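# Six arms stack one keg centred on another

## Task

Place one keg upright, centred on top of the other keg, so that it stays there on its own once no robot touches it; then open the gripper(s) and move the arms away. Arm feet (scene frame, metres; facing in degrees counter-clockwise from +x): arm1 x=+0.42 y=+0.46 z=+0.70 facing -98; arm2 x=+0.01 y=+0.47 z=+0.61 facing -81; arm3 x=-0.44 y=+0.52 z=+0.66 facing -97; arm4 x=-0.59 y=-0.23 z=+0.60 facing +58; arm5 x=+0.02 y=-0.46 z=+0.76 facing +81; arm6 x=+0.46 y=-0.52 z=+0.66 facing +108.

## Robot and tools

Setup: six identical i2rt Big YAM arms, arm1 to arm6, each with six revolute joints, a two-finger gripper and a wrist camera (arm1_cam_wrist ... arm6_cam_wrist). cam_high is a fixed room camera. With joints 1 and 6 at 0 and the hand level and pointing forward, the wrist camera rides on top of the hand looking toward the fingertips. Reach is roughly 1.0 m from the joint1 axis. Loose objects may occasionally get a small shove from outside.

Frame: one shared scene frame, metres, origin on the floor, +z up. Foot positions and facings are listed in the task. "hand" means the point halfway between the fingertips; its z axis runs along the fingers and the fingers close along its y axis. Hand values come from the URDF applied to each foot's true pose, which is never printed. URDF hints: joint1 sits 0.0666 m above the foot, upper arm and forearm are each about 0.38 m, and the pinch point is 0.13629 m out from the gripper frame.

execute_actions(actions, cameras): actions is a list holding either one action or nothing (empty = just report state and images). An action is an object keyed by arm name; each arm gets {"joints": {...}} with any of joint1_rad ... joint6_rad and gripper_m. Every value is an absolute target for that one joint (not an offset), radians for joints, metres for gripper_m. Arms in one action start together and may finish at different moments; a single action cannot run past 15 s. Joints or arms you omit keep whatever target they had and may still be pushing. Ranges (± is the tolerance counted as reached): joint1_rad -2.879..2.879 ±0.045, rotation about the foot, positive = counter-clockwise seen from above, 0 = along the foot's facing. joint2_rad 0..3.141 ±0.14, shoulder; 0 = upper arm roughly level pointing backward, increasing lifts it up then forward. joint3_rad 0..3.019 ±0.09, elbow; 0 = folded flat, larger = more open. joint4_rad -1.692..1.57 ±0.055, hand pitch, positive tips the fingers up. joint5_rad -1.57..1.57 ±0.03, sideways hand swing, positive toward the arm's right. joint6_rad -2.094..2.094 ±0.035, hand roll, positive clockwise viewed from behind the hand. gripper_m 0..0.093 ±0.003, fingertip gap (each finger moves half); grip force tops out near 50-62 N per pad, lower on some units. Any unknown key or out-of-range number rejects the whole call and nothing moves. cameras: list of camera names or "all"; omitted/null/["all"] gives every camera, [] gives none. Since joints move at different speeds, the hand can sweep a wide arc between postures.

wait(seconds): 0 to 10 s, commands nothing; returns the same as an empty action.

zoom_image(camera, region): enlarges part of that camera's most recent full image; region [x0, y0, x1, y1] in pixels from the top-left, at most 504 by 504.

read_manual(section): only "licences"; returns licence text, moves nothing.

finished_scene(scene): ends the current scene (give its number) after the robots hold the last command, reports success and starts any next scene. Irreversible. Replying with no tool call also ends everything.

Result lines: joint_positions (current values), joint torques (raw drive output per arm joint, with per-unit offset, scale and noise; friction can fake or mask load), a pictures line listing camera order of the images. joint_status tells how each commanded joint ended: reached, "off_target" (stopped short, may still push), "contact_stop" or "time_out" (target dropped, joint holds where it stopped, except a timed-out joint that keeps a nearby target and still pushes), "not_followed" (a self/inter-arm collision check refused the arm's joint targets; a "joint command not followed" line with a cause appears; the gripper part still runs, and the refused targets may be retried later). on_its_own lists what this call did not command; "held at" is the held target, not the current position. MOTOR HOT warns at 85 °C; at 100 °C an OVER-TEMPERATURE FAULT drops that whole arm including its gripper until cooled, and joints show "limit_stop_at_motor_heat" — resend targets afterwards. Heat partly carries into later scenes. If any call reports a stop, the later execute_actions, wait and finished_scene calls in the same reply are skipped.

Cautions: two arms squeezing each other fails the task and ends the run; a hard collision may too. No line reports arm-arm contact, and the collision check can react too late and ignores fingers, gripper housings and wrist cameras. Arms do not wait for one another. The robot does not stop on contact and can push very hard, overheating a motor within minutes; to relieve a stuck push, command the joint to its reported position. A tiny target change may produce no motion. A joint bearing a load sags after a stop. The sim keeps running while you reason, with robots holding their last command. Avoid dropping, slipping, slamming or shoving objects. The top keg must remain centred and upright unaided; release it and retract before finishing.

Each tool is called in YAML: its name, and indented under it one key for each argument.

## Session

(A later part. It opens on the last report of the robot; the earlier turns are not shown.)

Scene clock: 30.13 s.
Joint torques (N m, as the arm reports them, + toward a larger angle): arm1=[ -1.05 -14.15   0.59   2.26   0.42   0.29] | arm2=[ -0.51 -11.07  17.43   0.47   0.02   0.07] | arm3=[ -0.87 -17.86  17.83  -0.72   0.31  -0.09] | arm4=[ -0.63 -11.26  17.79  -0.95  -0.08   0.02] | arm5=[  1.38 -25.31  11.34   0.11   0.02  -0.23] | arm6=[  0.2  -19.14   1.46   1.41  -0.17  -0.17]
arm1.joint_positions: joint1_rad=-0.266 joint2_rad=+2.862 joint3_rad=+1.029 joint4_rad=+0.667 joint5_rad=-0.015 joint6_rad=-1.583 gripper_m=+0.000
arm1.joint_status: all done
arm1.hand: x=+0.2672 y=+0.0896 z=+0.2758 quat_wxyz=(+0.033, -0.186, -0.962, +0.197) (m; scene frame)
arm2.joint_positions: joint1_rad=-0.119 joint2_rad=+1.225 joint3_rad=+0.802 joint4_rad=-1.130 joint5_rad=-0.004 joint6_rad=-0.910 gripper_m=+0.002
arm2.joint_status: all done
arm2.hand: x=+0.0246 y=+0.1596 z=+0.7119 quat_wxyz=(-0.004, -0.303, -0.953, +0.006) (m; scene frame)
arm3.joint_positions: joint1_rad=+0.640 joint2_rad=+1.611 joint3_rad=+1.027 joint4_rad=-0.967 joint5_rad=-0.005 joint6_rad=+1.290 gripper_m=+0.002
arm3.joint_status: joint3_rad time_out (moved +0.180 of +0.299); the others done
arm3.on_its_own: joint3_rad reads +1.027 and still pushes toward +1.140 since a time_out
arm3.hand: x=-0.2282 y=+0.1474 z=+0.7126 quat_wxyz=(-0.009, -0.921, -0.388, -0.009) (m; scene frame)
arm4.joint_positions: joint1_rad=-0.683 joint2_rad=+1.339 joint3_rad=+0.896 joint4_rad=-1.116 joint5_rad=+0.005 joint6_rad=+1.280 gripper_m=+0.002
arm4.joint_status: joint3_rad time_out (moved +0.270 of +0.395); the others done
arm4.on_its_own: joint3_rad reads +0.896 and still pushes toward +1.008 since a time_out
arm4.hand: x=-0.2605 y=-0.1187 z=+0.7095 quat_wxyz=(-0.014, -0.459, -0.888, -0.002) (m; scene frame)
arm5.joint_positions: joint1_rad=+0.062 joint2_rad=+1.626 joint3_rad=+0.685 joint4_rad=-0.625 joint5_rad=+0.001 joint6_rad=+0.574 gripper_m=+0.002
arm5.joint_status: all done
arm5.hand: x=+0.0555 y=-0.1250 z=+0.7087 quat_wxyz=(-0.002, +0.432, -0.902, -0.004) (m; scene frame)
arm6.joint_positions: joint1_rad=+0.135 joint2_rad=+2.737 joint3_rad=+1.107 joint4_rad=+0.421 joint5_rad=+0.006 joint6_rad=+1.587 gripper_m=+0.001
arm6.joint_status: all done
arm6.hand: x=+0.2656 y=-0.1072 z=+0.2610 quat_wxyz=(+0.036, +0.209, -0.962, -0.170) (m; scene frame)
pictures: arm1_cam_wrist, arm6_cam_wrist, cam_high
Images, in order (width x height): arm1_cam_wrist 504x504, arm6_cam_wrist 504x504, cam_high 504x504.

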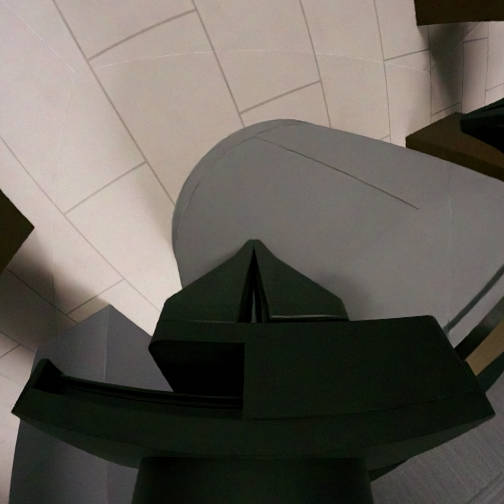

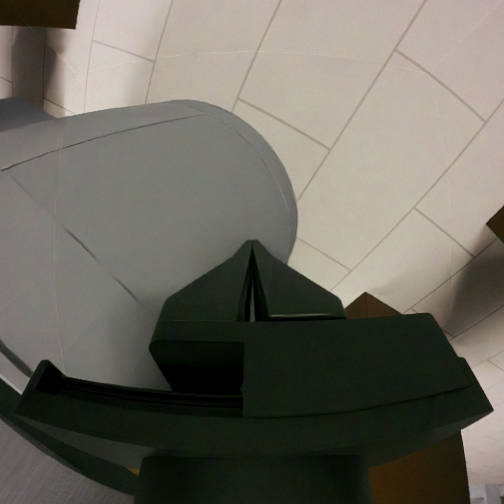

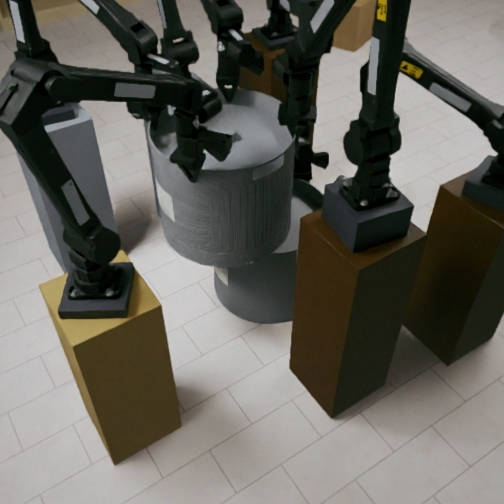

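execute_actions:
  actions:
    - {"arm1":{"joints":{"joint1_rad":0.6,"joint3_rad":0.95}},"arm6":{"joints":{"joint1_rad":-0.65,"joint4_rad":0.2}}}
  cameras: []

execute_actions:
  actions:
    - {"arm1":{"joints":{"joint5_rad":1.2}},"arm6":{"joints":{"joint5_rad":-1.2}},"arm2":{"joints":{"joint1_rad":0.366,"joint6_rad":-0.43,"joint2_rad":1.295,"joint3_rad":0.985,"joint4_rad":-1.072}},"arm3":{"joints":{"joint1_rad":0.905,"joint6_rad":1.55,"joint2_rad":1.74,"joint3_rad":1.455,"joint4_rad":-1.04}},"arm4":{"joints":{"joint1_rad":-0.78,"joint6_rad":1.18,"joint2_rad":1.63,"joint3_rad":1.46,"joint4_rad":-1.155}},"arm5":{"joints":{"joint1_rad":-0.4,"joint6_rad":0.115,"joint2_rad":1.645,"joint3_rad":0.90,"joint4_rad":-0.64}}}

Scene clock: 33.23 s.
Joint torques (N m, as the arm reports them, + toward a larger angle): arm1=[  0.61 -13.08  -3.26   1.27  -0.14   0.26] | arm2=[ -0.56 -11.17  17.41   0.45   0.02   0.07] | arm3=[ -0.9  -17.86  17.83  -0.73   0.32  -0.09] | arm4=[ -0.5  -11.37  17.8   -0.96  -0.07   0.02] | arm5=[  0.91 -25.2   11.56   0.12   0.02  -0.21] | arm6=[ -0.51 -18.15  -0.28  -0.56   0.08  -0.13]
arm1.joint_positions: joint1_rad=+0.601 joint2_rad=+2.852 joint3_rad=+0.961 joint4_rad=+0.686 joint5_rad=+0.000 joint6_rad=-1.580 gripper_m=+0.000
arm1.joint_status: all done
arm1.hand: x=+0.5885 y=+0.1297 z=+0.2830 quat_wxyz=(-0.043, +0.233, -0.955, +0.176) (m; scene frame)
arm2.joint_positions: joint1_rad=-0.119 joint2_rad=+1.225 joint3_rad=+0.802 joint4_rad=-1.130 joint5_rad=-0.004 joint6_rad=-0.910 gripper_m=+0.002
arm2.joint_status: not commanded
arm2.hand: x=+0.0246 y=+0.1596 z=+0.7119 quat_wxyz=(-0.004, -0.303, -0.953, +0.006) (m; scene frame)
arm3.joint_positions: joint1_rad=+0.640 joint2_rad=+1.611 joint3_rad=+1.027 joint4_rad=-0.967 joint5_rad=-0.005 joint6_rad=+1.290 gripper_m=+0.002
arm3.joint_status: not commanded
arm3.on_its_own: joint3_rad reads +1.027 and still pushes toward +1.140 since a time_out
arm3.hand: x=-0.2282 y=+0.1474 z=+0.7126 quat_wxyz=(-0.009, -0.921, -0.388, -0.009) (m; scene frame)
arm4.joint_positions: joint1_rad=-0.683 joint2_rad=+1.339 joint3_rad=+0.896 joint4_rad=-1.116 joint5_rad=+0.005 joint6_rad=+1.280 gripper_m=+0.002
arm4.joint_status: not commanded
arm4.on_its_own: joint3_rad reads +0.896 and still pushes toward +1.008 since a time_out
arm4.hand: x=-0.2605 y=-0.1187 z=+0.7095 quat_wxyz=(-0.014, -0.459, -0.888, -0.002) (m; scene frame)
arm5.joint_positions: joint1_rad=+0.062 joint2_rad=+1.626 joint3_rad=+0.685 joint4_rad=-0.625 joint5_rad=+0.001 joint6_rad=+0.574 gripper_m=+0.002
arm5.joint_status: not commanded
arm5.hand: x=+0.0555 y=-0.1250 z=+0.7087 quat_wxyz=(-0.002, +0.432, -0.902, -0.004) (m; scene frame)
arm6.joint_positions: joint1_rad=-0.652 joint2_rad=+2.737 joint3_rad=+1.130 joint4_rad=+0.215 joint5_rad=+0.001 joint6_rad=+1.580 gripper_m=+0.001
arm6.joint_status: all done
arm6.hand: x=+0.6062 y=-0.1221 z=+0.2514 quat_wxyz=(-0.020, -0.173, -0.981, -0.084) (m; scene frame)
pictures: none
No camera images: the call's "cameras" was empty. Leave "cameras" out to get every camera's image.

Scene clock: 35.83 s.
Joint torques (N m, as the arm reports them, + toward a larger angle): arm1=[  0.97 -12.73  -3.35   1.18   0.6    0.25] | arm2=[ -1.01 -13.42  18.05   0.08   0.28   0.01] | arm3=[ -1.19 -22.75  18.06  -0.44   0.34  -0.1 ] | arm4=[ -0.16 -19.36  17.91  -0.47  -0.17   0.09] | arm5=[  0.98 -28.75  11.9   -0.22  -0.23  -0.16] | arm6=[ -1.04 -19.86  -0.34  -0.45  -0.77  -0.21]
arm1.joint_positions: joint1_rad=+0.601 joint2_rad=+2.852 joint3_rad=+0.961 joint4_rad=+0.686 joint5_rad=+1.197 joint6_rad=-1.580 gripper_m=+0.000
arm1.joint_status: all done
arm1.hand: x=+0.4279 y=+0.0918 z=+0.3846 quat_wxyz=(+0.504, +0.094, -0.814, +0.271) (m; scene frame)
arm2.joint_positions: joint1_rad=+0.368 joint2_rad=+1.370 joint3_rad=+0.888 joint4_rad=-1.059 joint5_rad=-0.010 joint6_rad=-0.426 gripper_m=+0.002
arm2.joint_status: joint3_rad time_out (moved +0.085 of +0.183); the others done
arm2.on_its_own: joint3_rad reads +0.888 and still pushes toward +0.985 since a time_out
arm2.hand: x=+0.1930 y=+0.1613 z=+0.6963 quat_wxyz=(-0.013, -0.302, -0.953, +0.004) (m; scene frame)
arm3.joint_positions: joint1_rad=+0.920 joint2_rad=+1.867 joint3_rad=+1.331 joint4_rad=-1.019 joint5_rad=-0.005 joint6_rad=+1.567 gripper_m=+0.002
arm3.joint_status: joint3_rad time_out (moved +0.304 of +0.428); the others done
arm3.on_its_own: joint3_rad reads +1.331 and still pushes toward +1.443 since a time_out
arm3.hand: x=-0.0612 y=+0.1500 z=+0.6960 quat_wxyz=(-0.005, -0.921, -0.390, -0.011) (m; scene frame)
arm4.joint_positions: joint1_rad=-0.791 joint2_rad=+1.756 joint3_rad=+1.335 joint4_rad=-1.135 joint5_rad=+0.008 joint6_rad=+1.172 gripper_m=+0.002
arm4.joint_status: joint3_rad time_out (moved +0.440 of +0.564); the others done
arm4.on_its_own: joint3_rad reads +1.335 and still pushes toward +1.448 since a time_out
arm4.hand: x=-0.0923 y=-0.1204 z=+0.6951 quat_wxyz=(-0.016, -0.459, -0.888, -0.001) (m; scene frame)
arm5.joint_positions: joint1_rad=-0.378 joint2_rad=+1.768 joint3_rad=+0.837 joint4_rad=-0.629 joint5_rad=+0.006 joint6_rad=+0.131 gripper_m=+0.002
arm5.joint_status: all done
arm5.hand: x=+0.2244 y=-0.1237 z=+0.6940 quat_wxyz=(-0.006, +0.433, -0.901, -0.003) (m; scene frame)
arm6.joint_positions: joint1_rad=-0.652 joint2_rad=+2.737 joint3_rad=+1.130 joint4_rad=+0.215 joint5_rad=-1.198 joint6_rad=+1.580 gripper_m=+0.001
arm6.joint_status: all done
arm6.hand: x=+0.4478 y=-0.0859 z=+0.3573 quat_wxyz=(+0.538, -0.095, -0.822, -0.162) (m; scene frame)
pictures: arm1_cam_wrist, arm2_cam_wrist, arm3_cam_wrist, arm4_cam_wrist, arm5_cam_wrist, arm6_cam_wrist, cam_high
Images, in order (width x height): arm1_cam_wrist 504x504, arm2_cam_wrist 504x504, arm3_cam_wrist 504x504, arm4_cam_wrist 504x504, arm5_cam_wrist 504x504, arm6_cam_wrist 504x504, cam_high 504x504.

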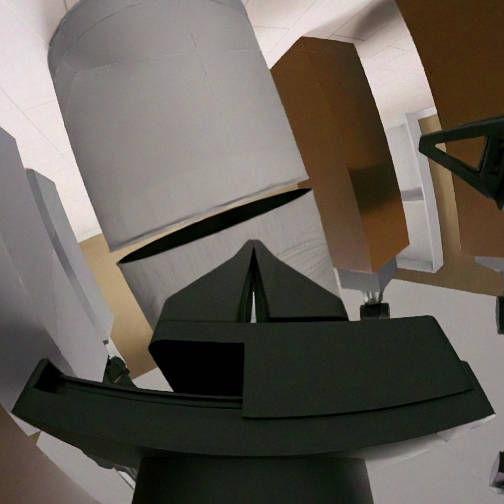

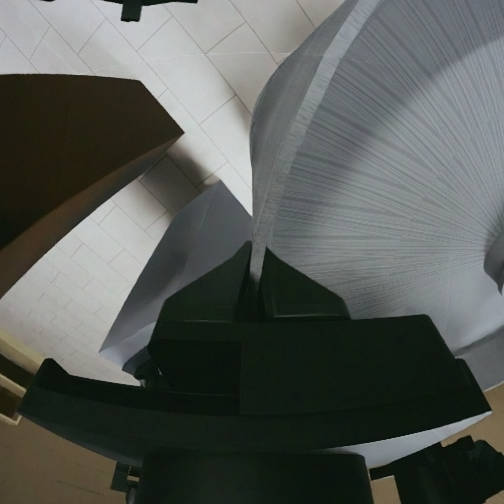

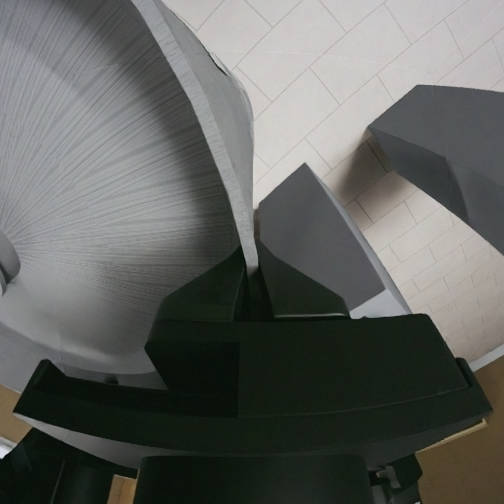

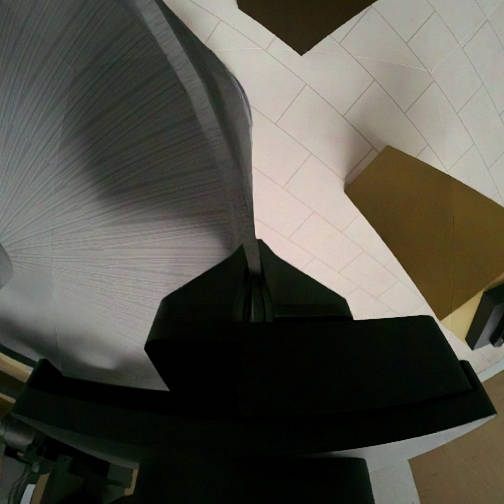

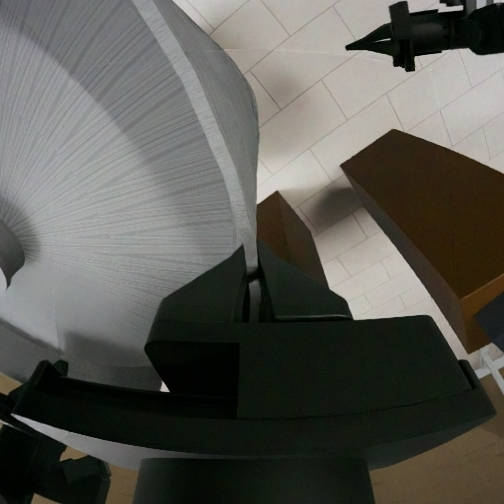

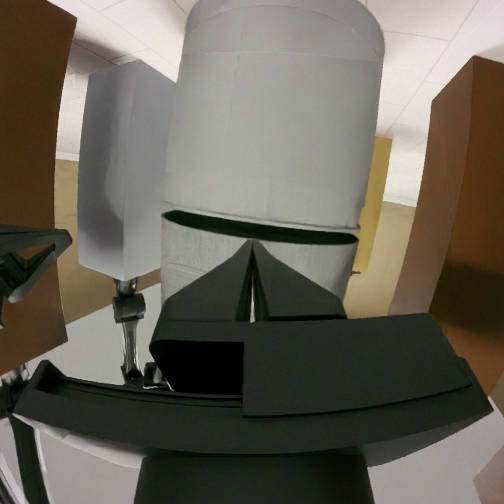

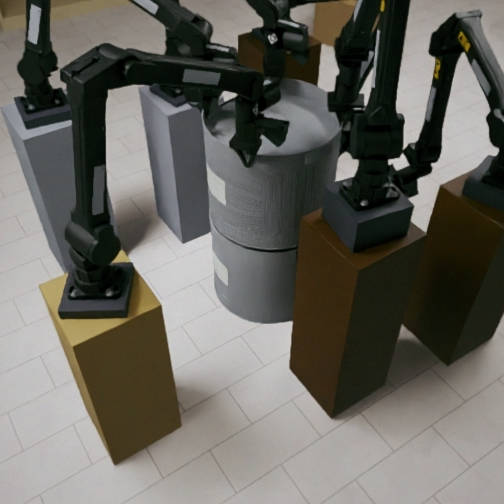

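Aligned within a few mm. Lower gently.

execute_actions:
  actions:
    - {"arm2":{"joints":{"joint2_rad":1.35,"joint3_rad":0.95,"joint4_rad":-1.02}},"arm3":{"joints":{"joint2_rad":1.80,"joint3_rad":1.405,"joint4_rad":-1.0}},"arm4":{"joints":{"joint2_rad":1.685,"joint3_rad":1.405,"joint4_rad":-1.11}},"arm5":{"joints":{"joint2_rad":1.70,"joint3_rad":0.88,"joint4_rad":-0.59}}}

Scene clock: 37.33 s.
Joint torques (N m, as the arm reports them, + toward a larger angle): arm1=[  1.08 -13.13  -3.3    1.12   0.61   0.26] | arm2=[ -1.04 -13.11  16.04   0.52   0.09   0.03] | arm3=[ -1.14 -20.59  14.38   0.26   0.17  -0.1 ] | arm4=[ -0.15 -17.16  15.25   0.39  -0.15   0.1 ] | arm5=[  2.1  -27.93  10.07   0.02  -0.15  -0.13] | arm6=[ -0.2  -19.54  -0.22  -0.47  -0.73  -0.07]
arm1.joint_positions: joint1_rad=+0.601 joint2_rad=+2.852 joint3_rad=+0.961 joint4_rad=+0.686 joint5_rad=+1.197 joint6_rad=-1.580 gripper_m=+0.000
arm1.joint_status: not commanded
arm1.hand: x=+0.4279 y=+0.0918 z=+0.3846 quat_wxyz=(+0.504, +0.094, -0.814, +0.271) (m; scene frame)
arm2.joint_positions: joint1_rad=+0.368 joint2_rad=+1.412 joint3_rad=+0.872 joint4_rad=-1.018 joint5_rad=-0.005 joint6_rad=-0.426 gripper_m=+0.002
arm2.joint_status: all done
arm2.hand: x=+0.1927 y=+0.1601 z=+0.6770 quat_wxyz=(-0.004, -0.302, -0.953, +0.000) (m; scene frame)
arm3.joint_positions: joint1_rad=+0.920 joint2_rad=+1.896 joint3_rad=+1.331 joint4_rad=-1.000 joint5_rad=-0.001 joint6_rad=+1.567 gripper_m=+0.002
arm3.joint_status: all done
arm3.hand: x=-0.0605 y=+0.1486 z=+0.6813 quat_wxyz=(-0.001, -0.921, -0.390, -0.007) (m; scene frame)
arm4.joint_positions: joint1_rad=-0.792 joint2_rad=+1.777 joint3_rad=+1.323 joint4_rad=-1.110 joint5_rad=+0.007 joint6_rad=+1.172 gripper_m=+0.002
arm4.joint_status: all done
arm4.hand: x=-0.0919 y=-0.1209 z=+0.6806 quat_wxyz=(-0.013, -0.459, -0.888, +0.002) (m; scene frame)
arm5.joint_positions: joint1_rad=-0.380 joint2_rad=+1.818 joint3_rad=+0.832 joint4_rad=-0.586 joint5_rad=+0.004 joint6_rad=+0.132 gripper_m=+0.002
arm5.joint_status: all done
arm5.hand: x=+0.2235 y=-0.1262 z=+0.6745 quat_wxyz=(+0.000, +0.432, -0.902, +0.000) (m; scene frame)
arm6.joint_positions: joint1_rad=-0.652 joint2_rad=+2.737 joint3_rad=+1.130 joint4_rad=+0.215 joint5_rad=-1.198 joint6_rad=+1.580 gripper_m=+0.001
arm6.joint_status: not commanded
arm6.hand: x=+0.4478 y=-0.0859 z=+0.3573 quat_wxyz=(+0.538, -0.095, -0.822, -0.162) (m; scene frame)
pictures: arm1_cam_wrist, arm2_cam_wrist, arm3_cam_wrist, arm4_cam_wrist, arm5_cam_wrist, arm6_cam_wrist, cam_high
Images, in order (width x height): arm1_cam_wrist 504x504, arm2_cam_wrist 504x504, arm3_cam_wrist 504x504, arm4_cam_wrist 504x504, arm5_cam_wrist 504x504, arm6_cam_wrist 504x504, cam_high 504x504.

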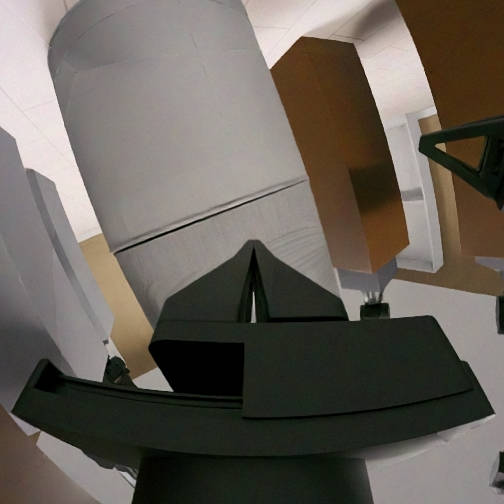

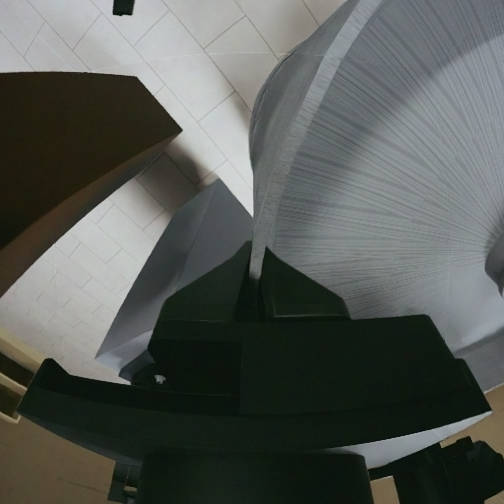

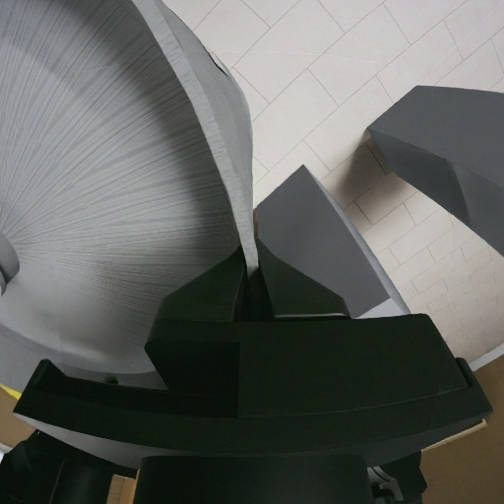

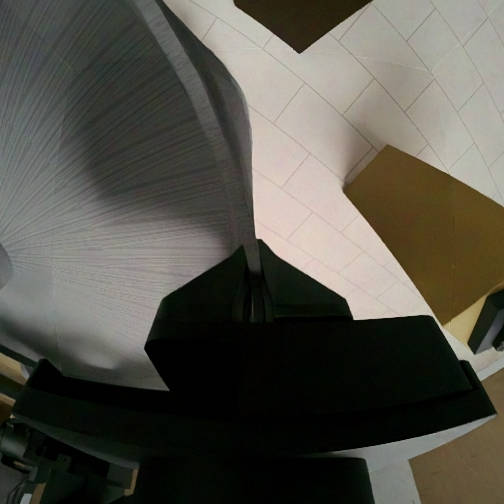

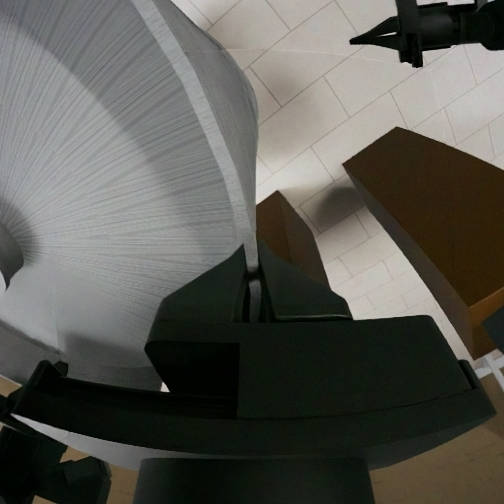

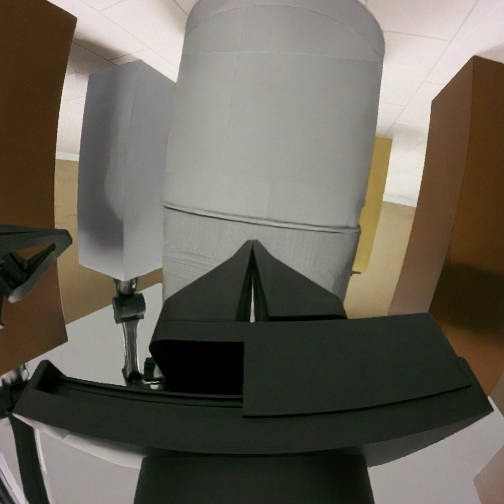

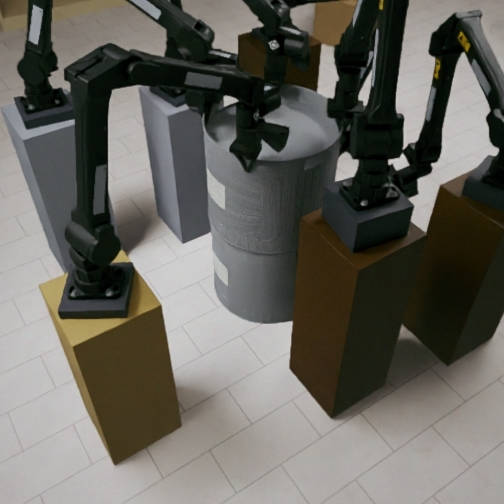

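execute_actions:
  actions:
    - {"arm2":{"joints":{"joint2_rad":1.41,"joint3_rad":0.9}},"arm3":{"joints":{"joint2_rad":1.88,"joint3_rad":1.365}},"arm4":{"joints":{"joint2_rad":1.76,"joint3_rad":1.355}},"arm5":{"joints":{"joint2_rad":1.79,"joint3_rad":0.85}}}
  cameras: []

execute_actions:
  actions:
    - {"arm2":{"joints":{"gripper_m":0.09}},"arm3":{"joints":{"gripper_m":0.09}},"arm4":{"joints":{"gripper_m":0.09}},"arm5":{"joints":{"gripper_m":0.09}}}
  cameras: []

execute_actions:
  actions:
    - {"arm2":{"joints":{"joint2_rad":0.9,"joint4_rad":-1.1}},"arm3":{"joints":{"joint2_rad":1.2,"joint4_rad":-1.15}},"arm4":{"joints":{"joint2_rad":1.1,"joint4_rad":-1.2}},"arm5":{"joints":{"joint2_rad":1.1,"joint4_rad":-0.72}}}
  cameras: ["cam_high","arm6_cam_wrist"]

Scene clock: 39.17 s.
Joint torques (N m, as the arm reports them, + toward a larger angle): arm1=[  0.64 -12.68  -3.25   1.15   0.63   0.25] | arm2=[-1.03 -8.96 12.18  0.21  0.07  0.02] | arm3=[ -1.21 -15.65  10.86   0.23   0.17  -0.11] | arm4=[ -0.25 -12.37  11.73   0.23  -0.14   0.09] | arm5=[  1.02 -20.79   7.85   0.04  -0.07  -0.13] | arm6=[ -1.03 -19.27  -0.41  -0.38  -0.69  -0.06]
arm1.joint_positions: joint1_rad=+0.601 joint2_rad=+2.852 joint3_rad=+0.961 joint4_rad=+0.686 joint5_rad=+1.197 joint6_rad=-1.580 gripper_m=+0.000
arm1.joint_status: not commanded
arm1.hand: x=+0.4279 y=+0.0918 z=+0.3846 quat_wxyz=(+0.504, +0.094, -0.814, +0.271) (m; scene frame)
arm2.joint_positions: joint1_rad=+0.368 joint2_rad=+1.420 joint3_rad=+0.866 joint4_rad=-1.012 joint5_rad=-0.005 joint6_rad=-0.426 gripper_m=+0.002
arm2.joint_status: all done
arm2.hand: x=+0.1919 y=+0.1614 z=+0.6725 quat_wxyz=(-0.002, -0.302, -0.953, -0.002) (m; scene frame)
arm3.joint_positions: joint1_rad=+0.920 joint2_rad=+1.905 joint3_rad=+1.331 joint4_rad=-1.000 joint5_rad=-0.001 joint6_rad=+1.567 gripper_m=+0.002
arm3.joint_status: all done
arm3.hand: x=-0.0612 y=+0.1494 z=+0.6767 quat_wxyz=(+0.003, -0.921, -0.390, -0.006) (m; scene frame)
arm4.joint_positions: joint1_rad=-0.792 joint2_rad=+1.780 joint3_rad=+1.318 joint4_rad=-1.106 joint5_rad=+0.007 joint6_rad=+1.172 gripper_m=+0.002
arm4.joint_status: all done
arm4.hand: x=-0.0932 y=-0.1212 z=+0.6773 quat_wxyz=(-0.011, -0.459, -0.888, +0.003) (m; scene frame)
arm5.joint_positions: joint1_rad=-0.380 joint2_rad=+1.823 joint3_rad=+0.828 joint4_rad=-0.583 joint5_rad=+0.003 joint6_rad=+0.132 gripper_m=+0.002
arm5.joint_status: all done
arm5.hand: x=+0.2221 y=-0.1281 z=+0.6717 quat_wxyz=(+0.003, +0.432, -0.902, +0.001) (m; scene frame)
arm6.joint_positions: joint1_rad=-0.652 joint2_rad=+2.737 joint3_rad=+1.130 joint4_rad=+0.215 joint5_rad=-1.198 joint6_rad=+1.580 gripper_m=+0.001
arm6.joint_status: not commanded
arm6.hand: x=+0.4478 y=-0.0859 z=+0.3573 quat_wxyz=(+0.538, -0.095, -0.822, -0.162) (m; scene frame)
pictures: none
No camera images: the call's "cameras" was empty. Leave "cameras" out to get every camera's image.

Scene clock: 39.87 s.
Joint torques (N m, as the arm reports them, + toward a larger angle): arm1=[  0.71 -13.07  -3.34   1.16   0.61   0.25] | arm2=[-1.12 -8.93 11.99  0.28 -0.04  0.02] | arm3=[ -1.15 -14.83  10.95   0.28   0.2   -0.05] | arm4=[ -0.5  -11.58  11.75   0.29   0.02   0.09] | arm5=[  1.84 -16.9    8.05   0.13  -0.1   -0.1 ] | arm6=[ -0.77 -18.99  -0.38  -0.51  -0.66  -0.18]
arm1.joint_positions: joint1_rad=+0.601 joint2_rad=+2.852 joint3_rad=+0.961 joint4_rad=+0.686 joint5_rad=+1.197 joint6_rad=-1.580 gripper_m=+0.000
arm1.joint_status: not commanded
arm1.hand: x=+0.4279 y=+0.0918 z=+0.3846 quat_wxyz=(+0.504, +0.094, -0.814, +0.271) (m; scene frame)
arm2.joint_positions: joint1_rad=+0.368 joint2_rad=+1.419 joint3_rad=+0.868 joint4_rad=-1.014 joint5_rad=-0.002 joint6_rad=-0.426 gripper_m=+0.090
arm2.joint_status: all done
arm2.hand: x=+0.1920 y=+0.1603 z=+0.6738 quat_wxyz=(-0.002, -0.302, -0.953, -0.001) (m; scene frame)
arm3.joint_positions: joint1_rad=+0.918 joint2_rad=+1.896 joint3_rad=+1.331 joint4_rad=-1.001 joint5_rad=-0.002 joint6_rad=+1.562 gripper_m=+0.090
arm3.joint_status: all done
arm3.hand: x=-0.0610 y=+0.1481 z=+0.6817 quat_wxyz=(-0.001, -0.920, -0.392, -0.008) (m; scene frame)
arm4.joint_positions: joint1_rad=-0.788 joint2_rad=+1.770 joint3_rad=+1.319 joint4_rad=-1.106 joint5_rad=+0.003 joint6_rad=+1.172 gripper_m=+0.090
arm4.joint_status: all done
arm4.hand: x=-0.0927 y=-0.1181 z=+0.6830 quat_wxyz=(-0.014, -0.458, -0.889, -0.003) (m; scene frame)
arm5.joint_positions: joint1_rad=-0.394 joint2_rad=+1.798 joint3_rad=+0.828 joint4_rad=-0.583 joint5_rad=+0.003 joint6_rad=+0.130 gripper_m=+0.090
arm5.joint_status: all done
arm5.hand: x=+0.2298 y=-0.1265 z=+0.6811 quat_wxyz=(-0.008, +0.426, -0.905, -0.006) (m; scene frame)
arm6.joint_positions: joint1_rad=-0.652 joint2_rad=+2.737 joint3_rad=+1.130 joint4_rad=+0.215 joint5_rad=-1.198 joint6_rad=+1.580 gripper_m=+0.001
arm6.joint_status: not commanded
arm6.hand: x=+0.4478 y=-0.0859 z=+0.3573 quat_wxyz=(+0.538, -0.095, -0.822, -0.162) (m; scene frame)
pictures: none
No camera images: the call's "cameras" was empty. Leave "cameras" out to get every camera's image.

Scene clock: 41.37 s.
Joint torques (N m, as the arm reports them, + toward a larger angle): arm1=[  0.83 -12.89  -3.34   1.18   0.62   0.24] | arm2=[-1.   -2.4  14.42  0.67 -0.04  0.04] | arm3=[-1.19 -5.69 13.42  0.72  0.19 -0.1 ] | arm4=[-0.35 -2.01 11.91  1.32  0.01  0.04] | arm5=[ 2.28 -7.53 13.29  0.68 -0.08 -0.15] | arm6=[ -0.36 -18.46  -0.6   -0.62  -0.72  -0.09]
arm1.joint_positions: joint1_rad=+0.601 joint2_rad=+2.852 joint3_rad=+0.961 joint4_rad=+0.686 joint5_rad=+1.197 joint6_rad=-1.580 gripper_m=+0.000
arm1.joint_status: not commanded
arm1.hand: x=+0.4279 y=+0.0918 z=+0.3846 quat_wxyz=(+0.504, +0.094, -0.814, +0.271) (m; scene frame)
arm2.joint_positions: joint1_rad=+0.368 joint2_rad=+0.893 joint3_rad=+0.868 joint4_rad=-1.084 joint5_rad=-0.002 joint6_rad=-0.426 gripper_m=+0.090
arm2.joint_status: all done
arm2.hand: x=+0.1770 y=+0.1854 z=+0.8431 quat_wxyz=(-0.169, -0.294, -0.929, +0.150) (m; scene frame)
arm3.joint_positions: joint1_rad=+0.918 joint2_rad=+1.188 joint3_rad=+1.331 joint4_rad=-1.137 joint5_rad=-0.002 joint6_rad=+1.561 gripper_m=+0.090
arm3.joint_status: all done
arm3.hand: x=-0.1182 y=+0.1987 z=+1.0193 quat_wxyz=(-0.261, -0.882, -0.374, -0.115) (m; scene frame)
arm4.joint_positions: joint1_rad=-0.788 joint2_rad=+1.086 joint3_rad=+1.338 joint4_rad=-1.192 joint5_rad=+0.003 joint6_rad=+1.172 gripper_m=+0.090
arm4.joint_status: all done
arm4.hand: x=-0.1850 y=-0.1352 z=+0.9997 quat_wxyz=(-0.246, -0.433, -0.844, -0.197) (m; scene frame)
arm5.joint_positions: joint1_rad=-0.394 joint2_rad=+1.094 joint3_rad=+0.828 joint4_rad=-0.707 joint5_rad=+0.003 joint6_rad=+0.130 gripper_m=+0.090
arm5.joint_status: all done
arm5.hand: x=+0.2420 y=-0.1094 z=+0.9524 quat_wxyz=(-0.248, +0.406, -0.865, -0.160) (m; scene frame)
arm6.joint_positions: joint1_rad=-0.652 joint2_rad=+2.737 joint3_rad=+1.130 joint4_rad=+0.215 joint5_rad=-1.198 joint6_rad=+1.580 gripper_m=+0.001
arm6.joint_status: not commanded
arm6.hand: x=+0.4478 y=-0.0859 z=+0.3573 quat_wxyz=(+0.538, -0.095, -0.822, -0.162) (m; scene frame)
pictures: arm6_cam_wrist, cam_high
Images, in order (width x height): arm6_cam_wrist 504x504, cam_high 504x504.

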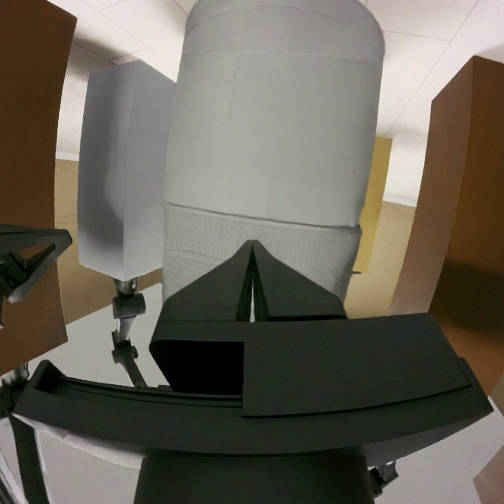

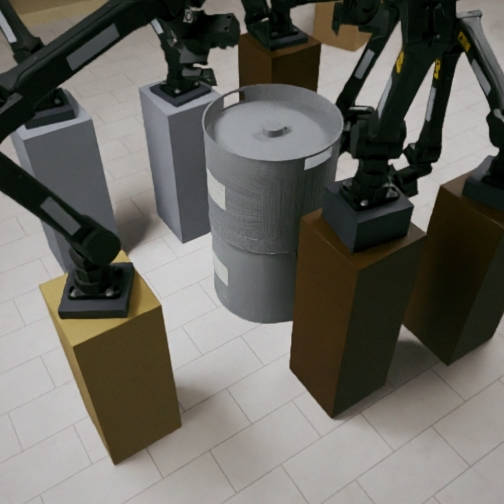

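finished_scene:
  scene: 2

The scene is finished: the task was done.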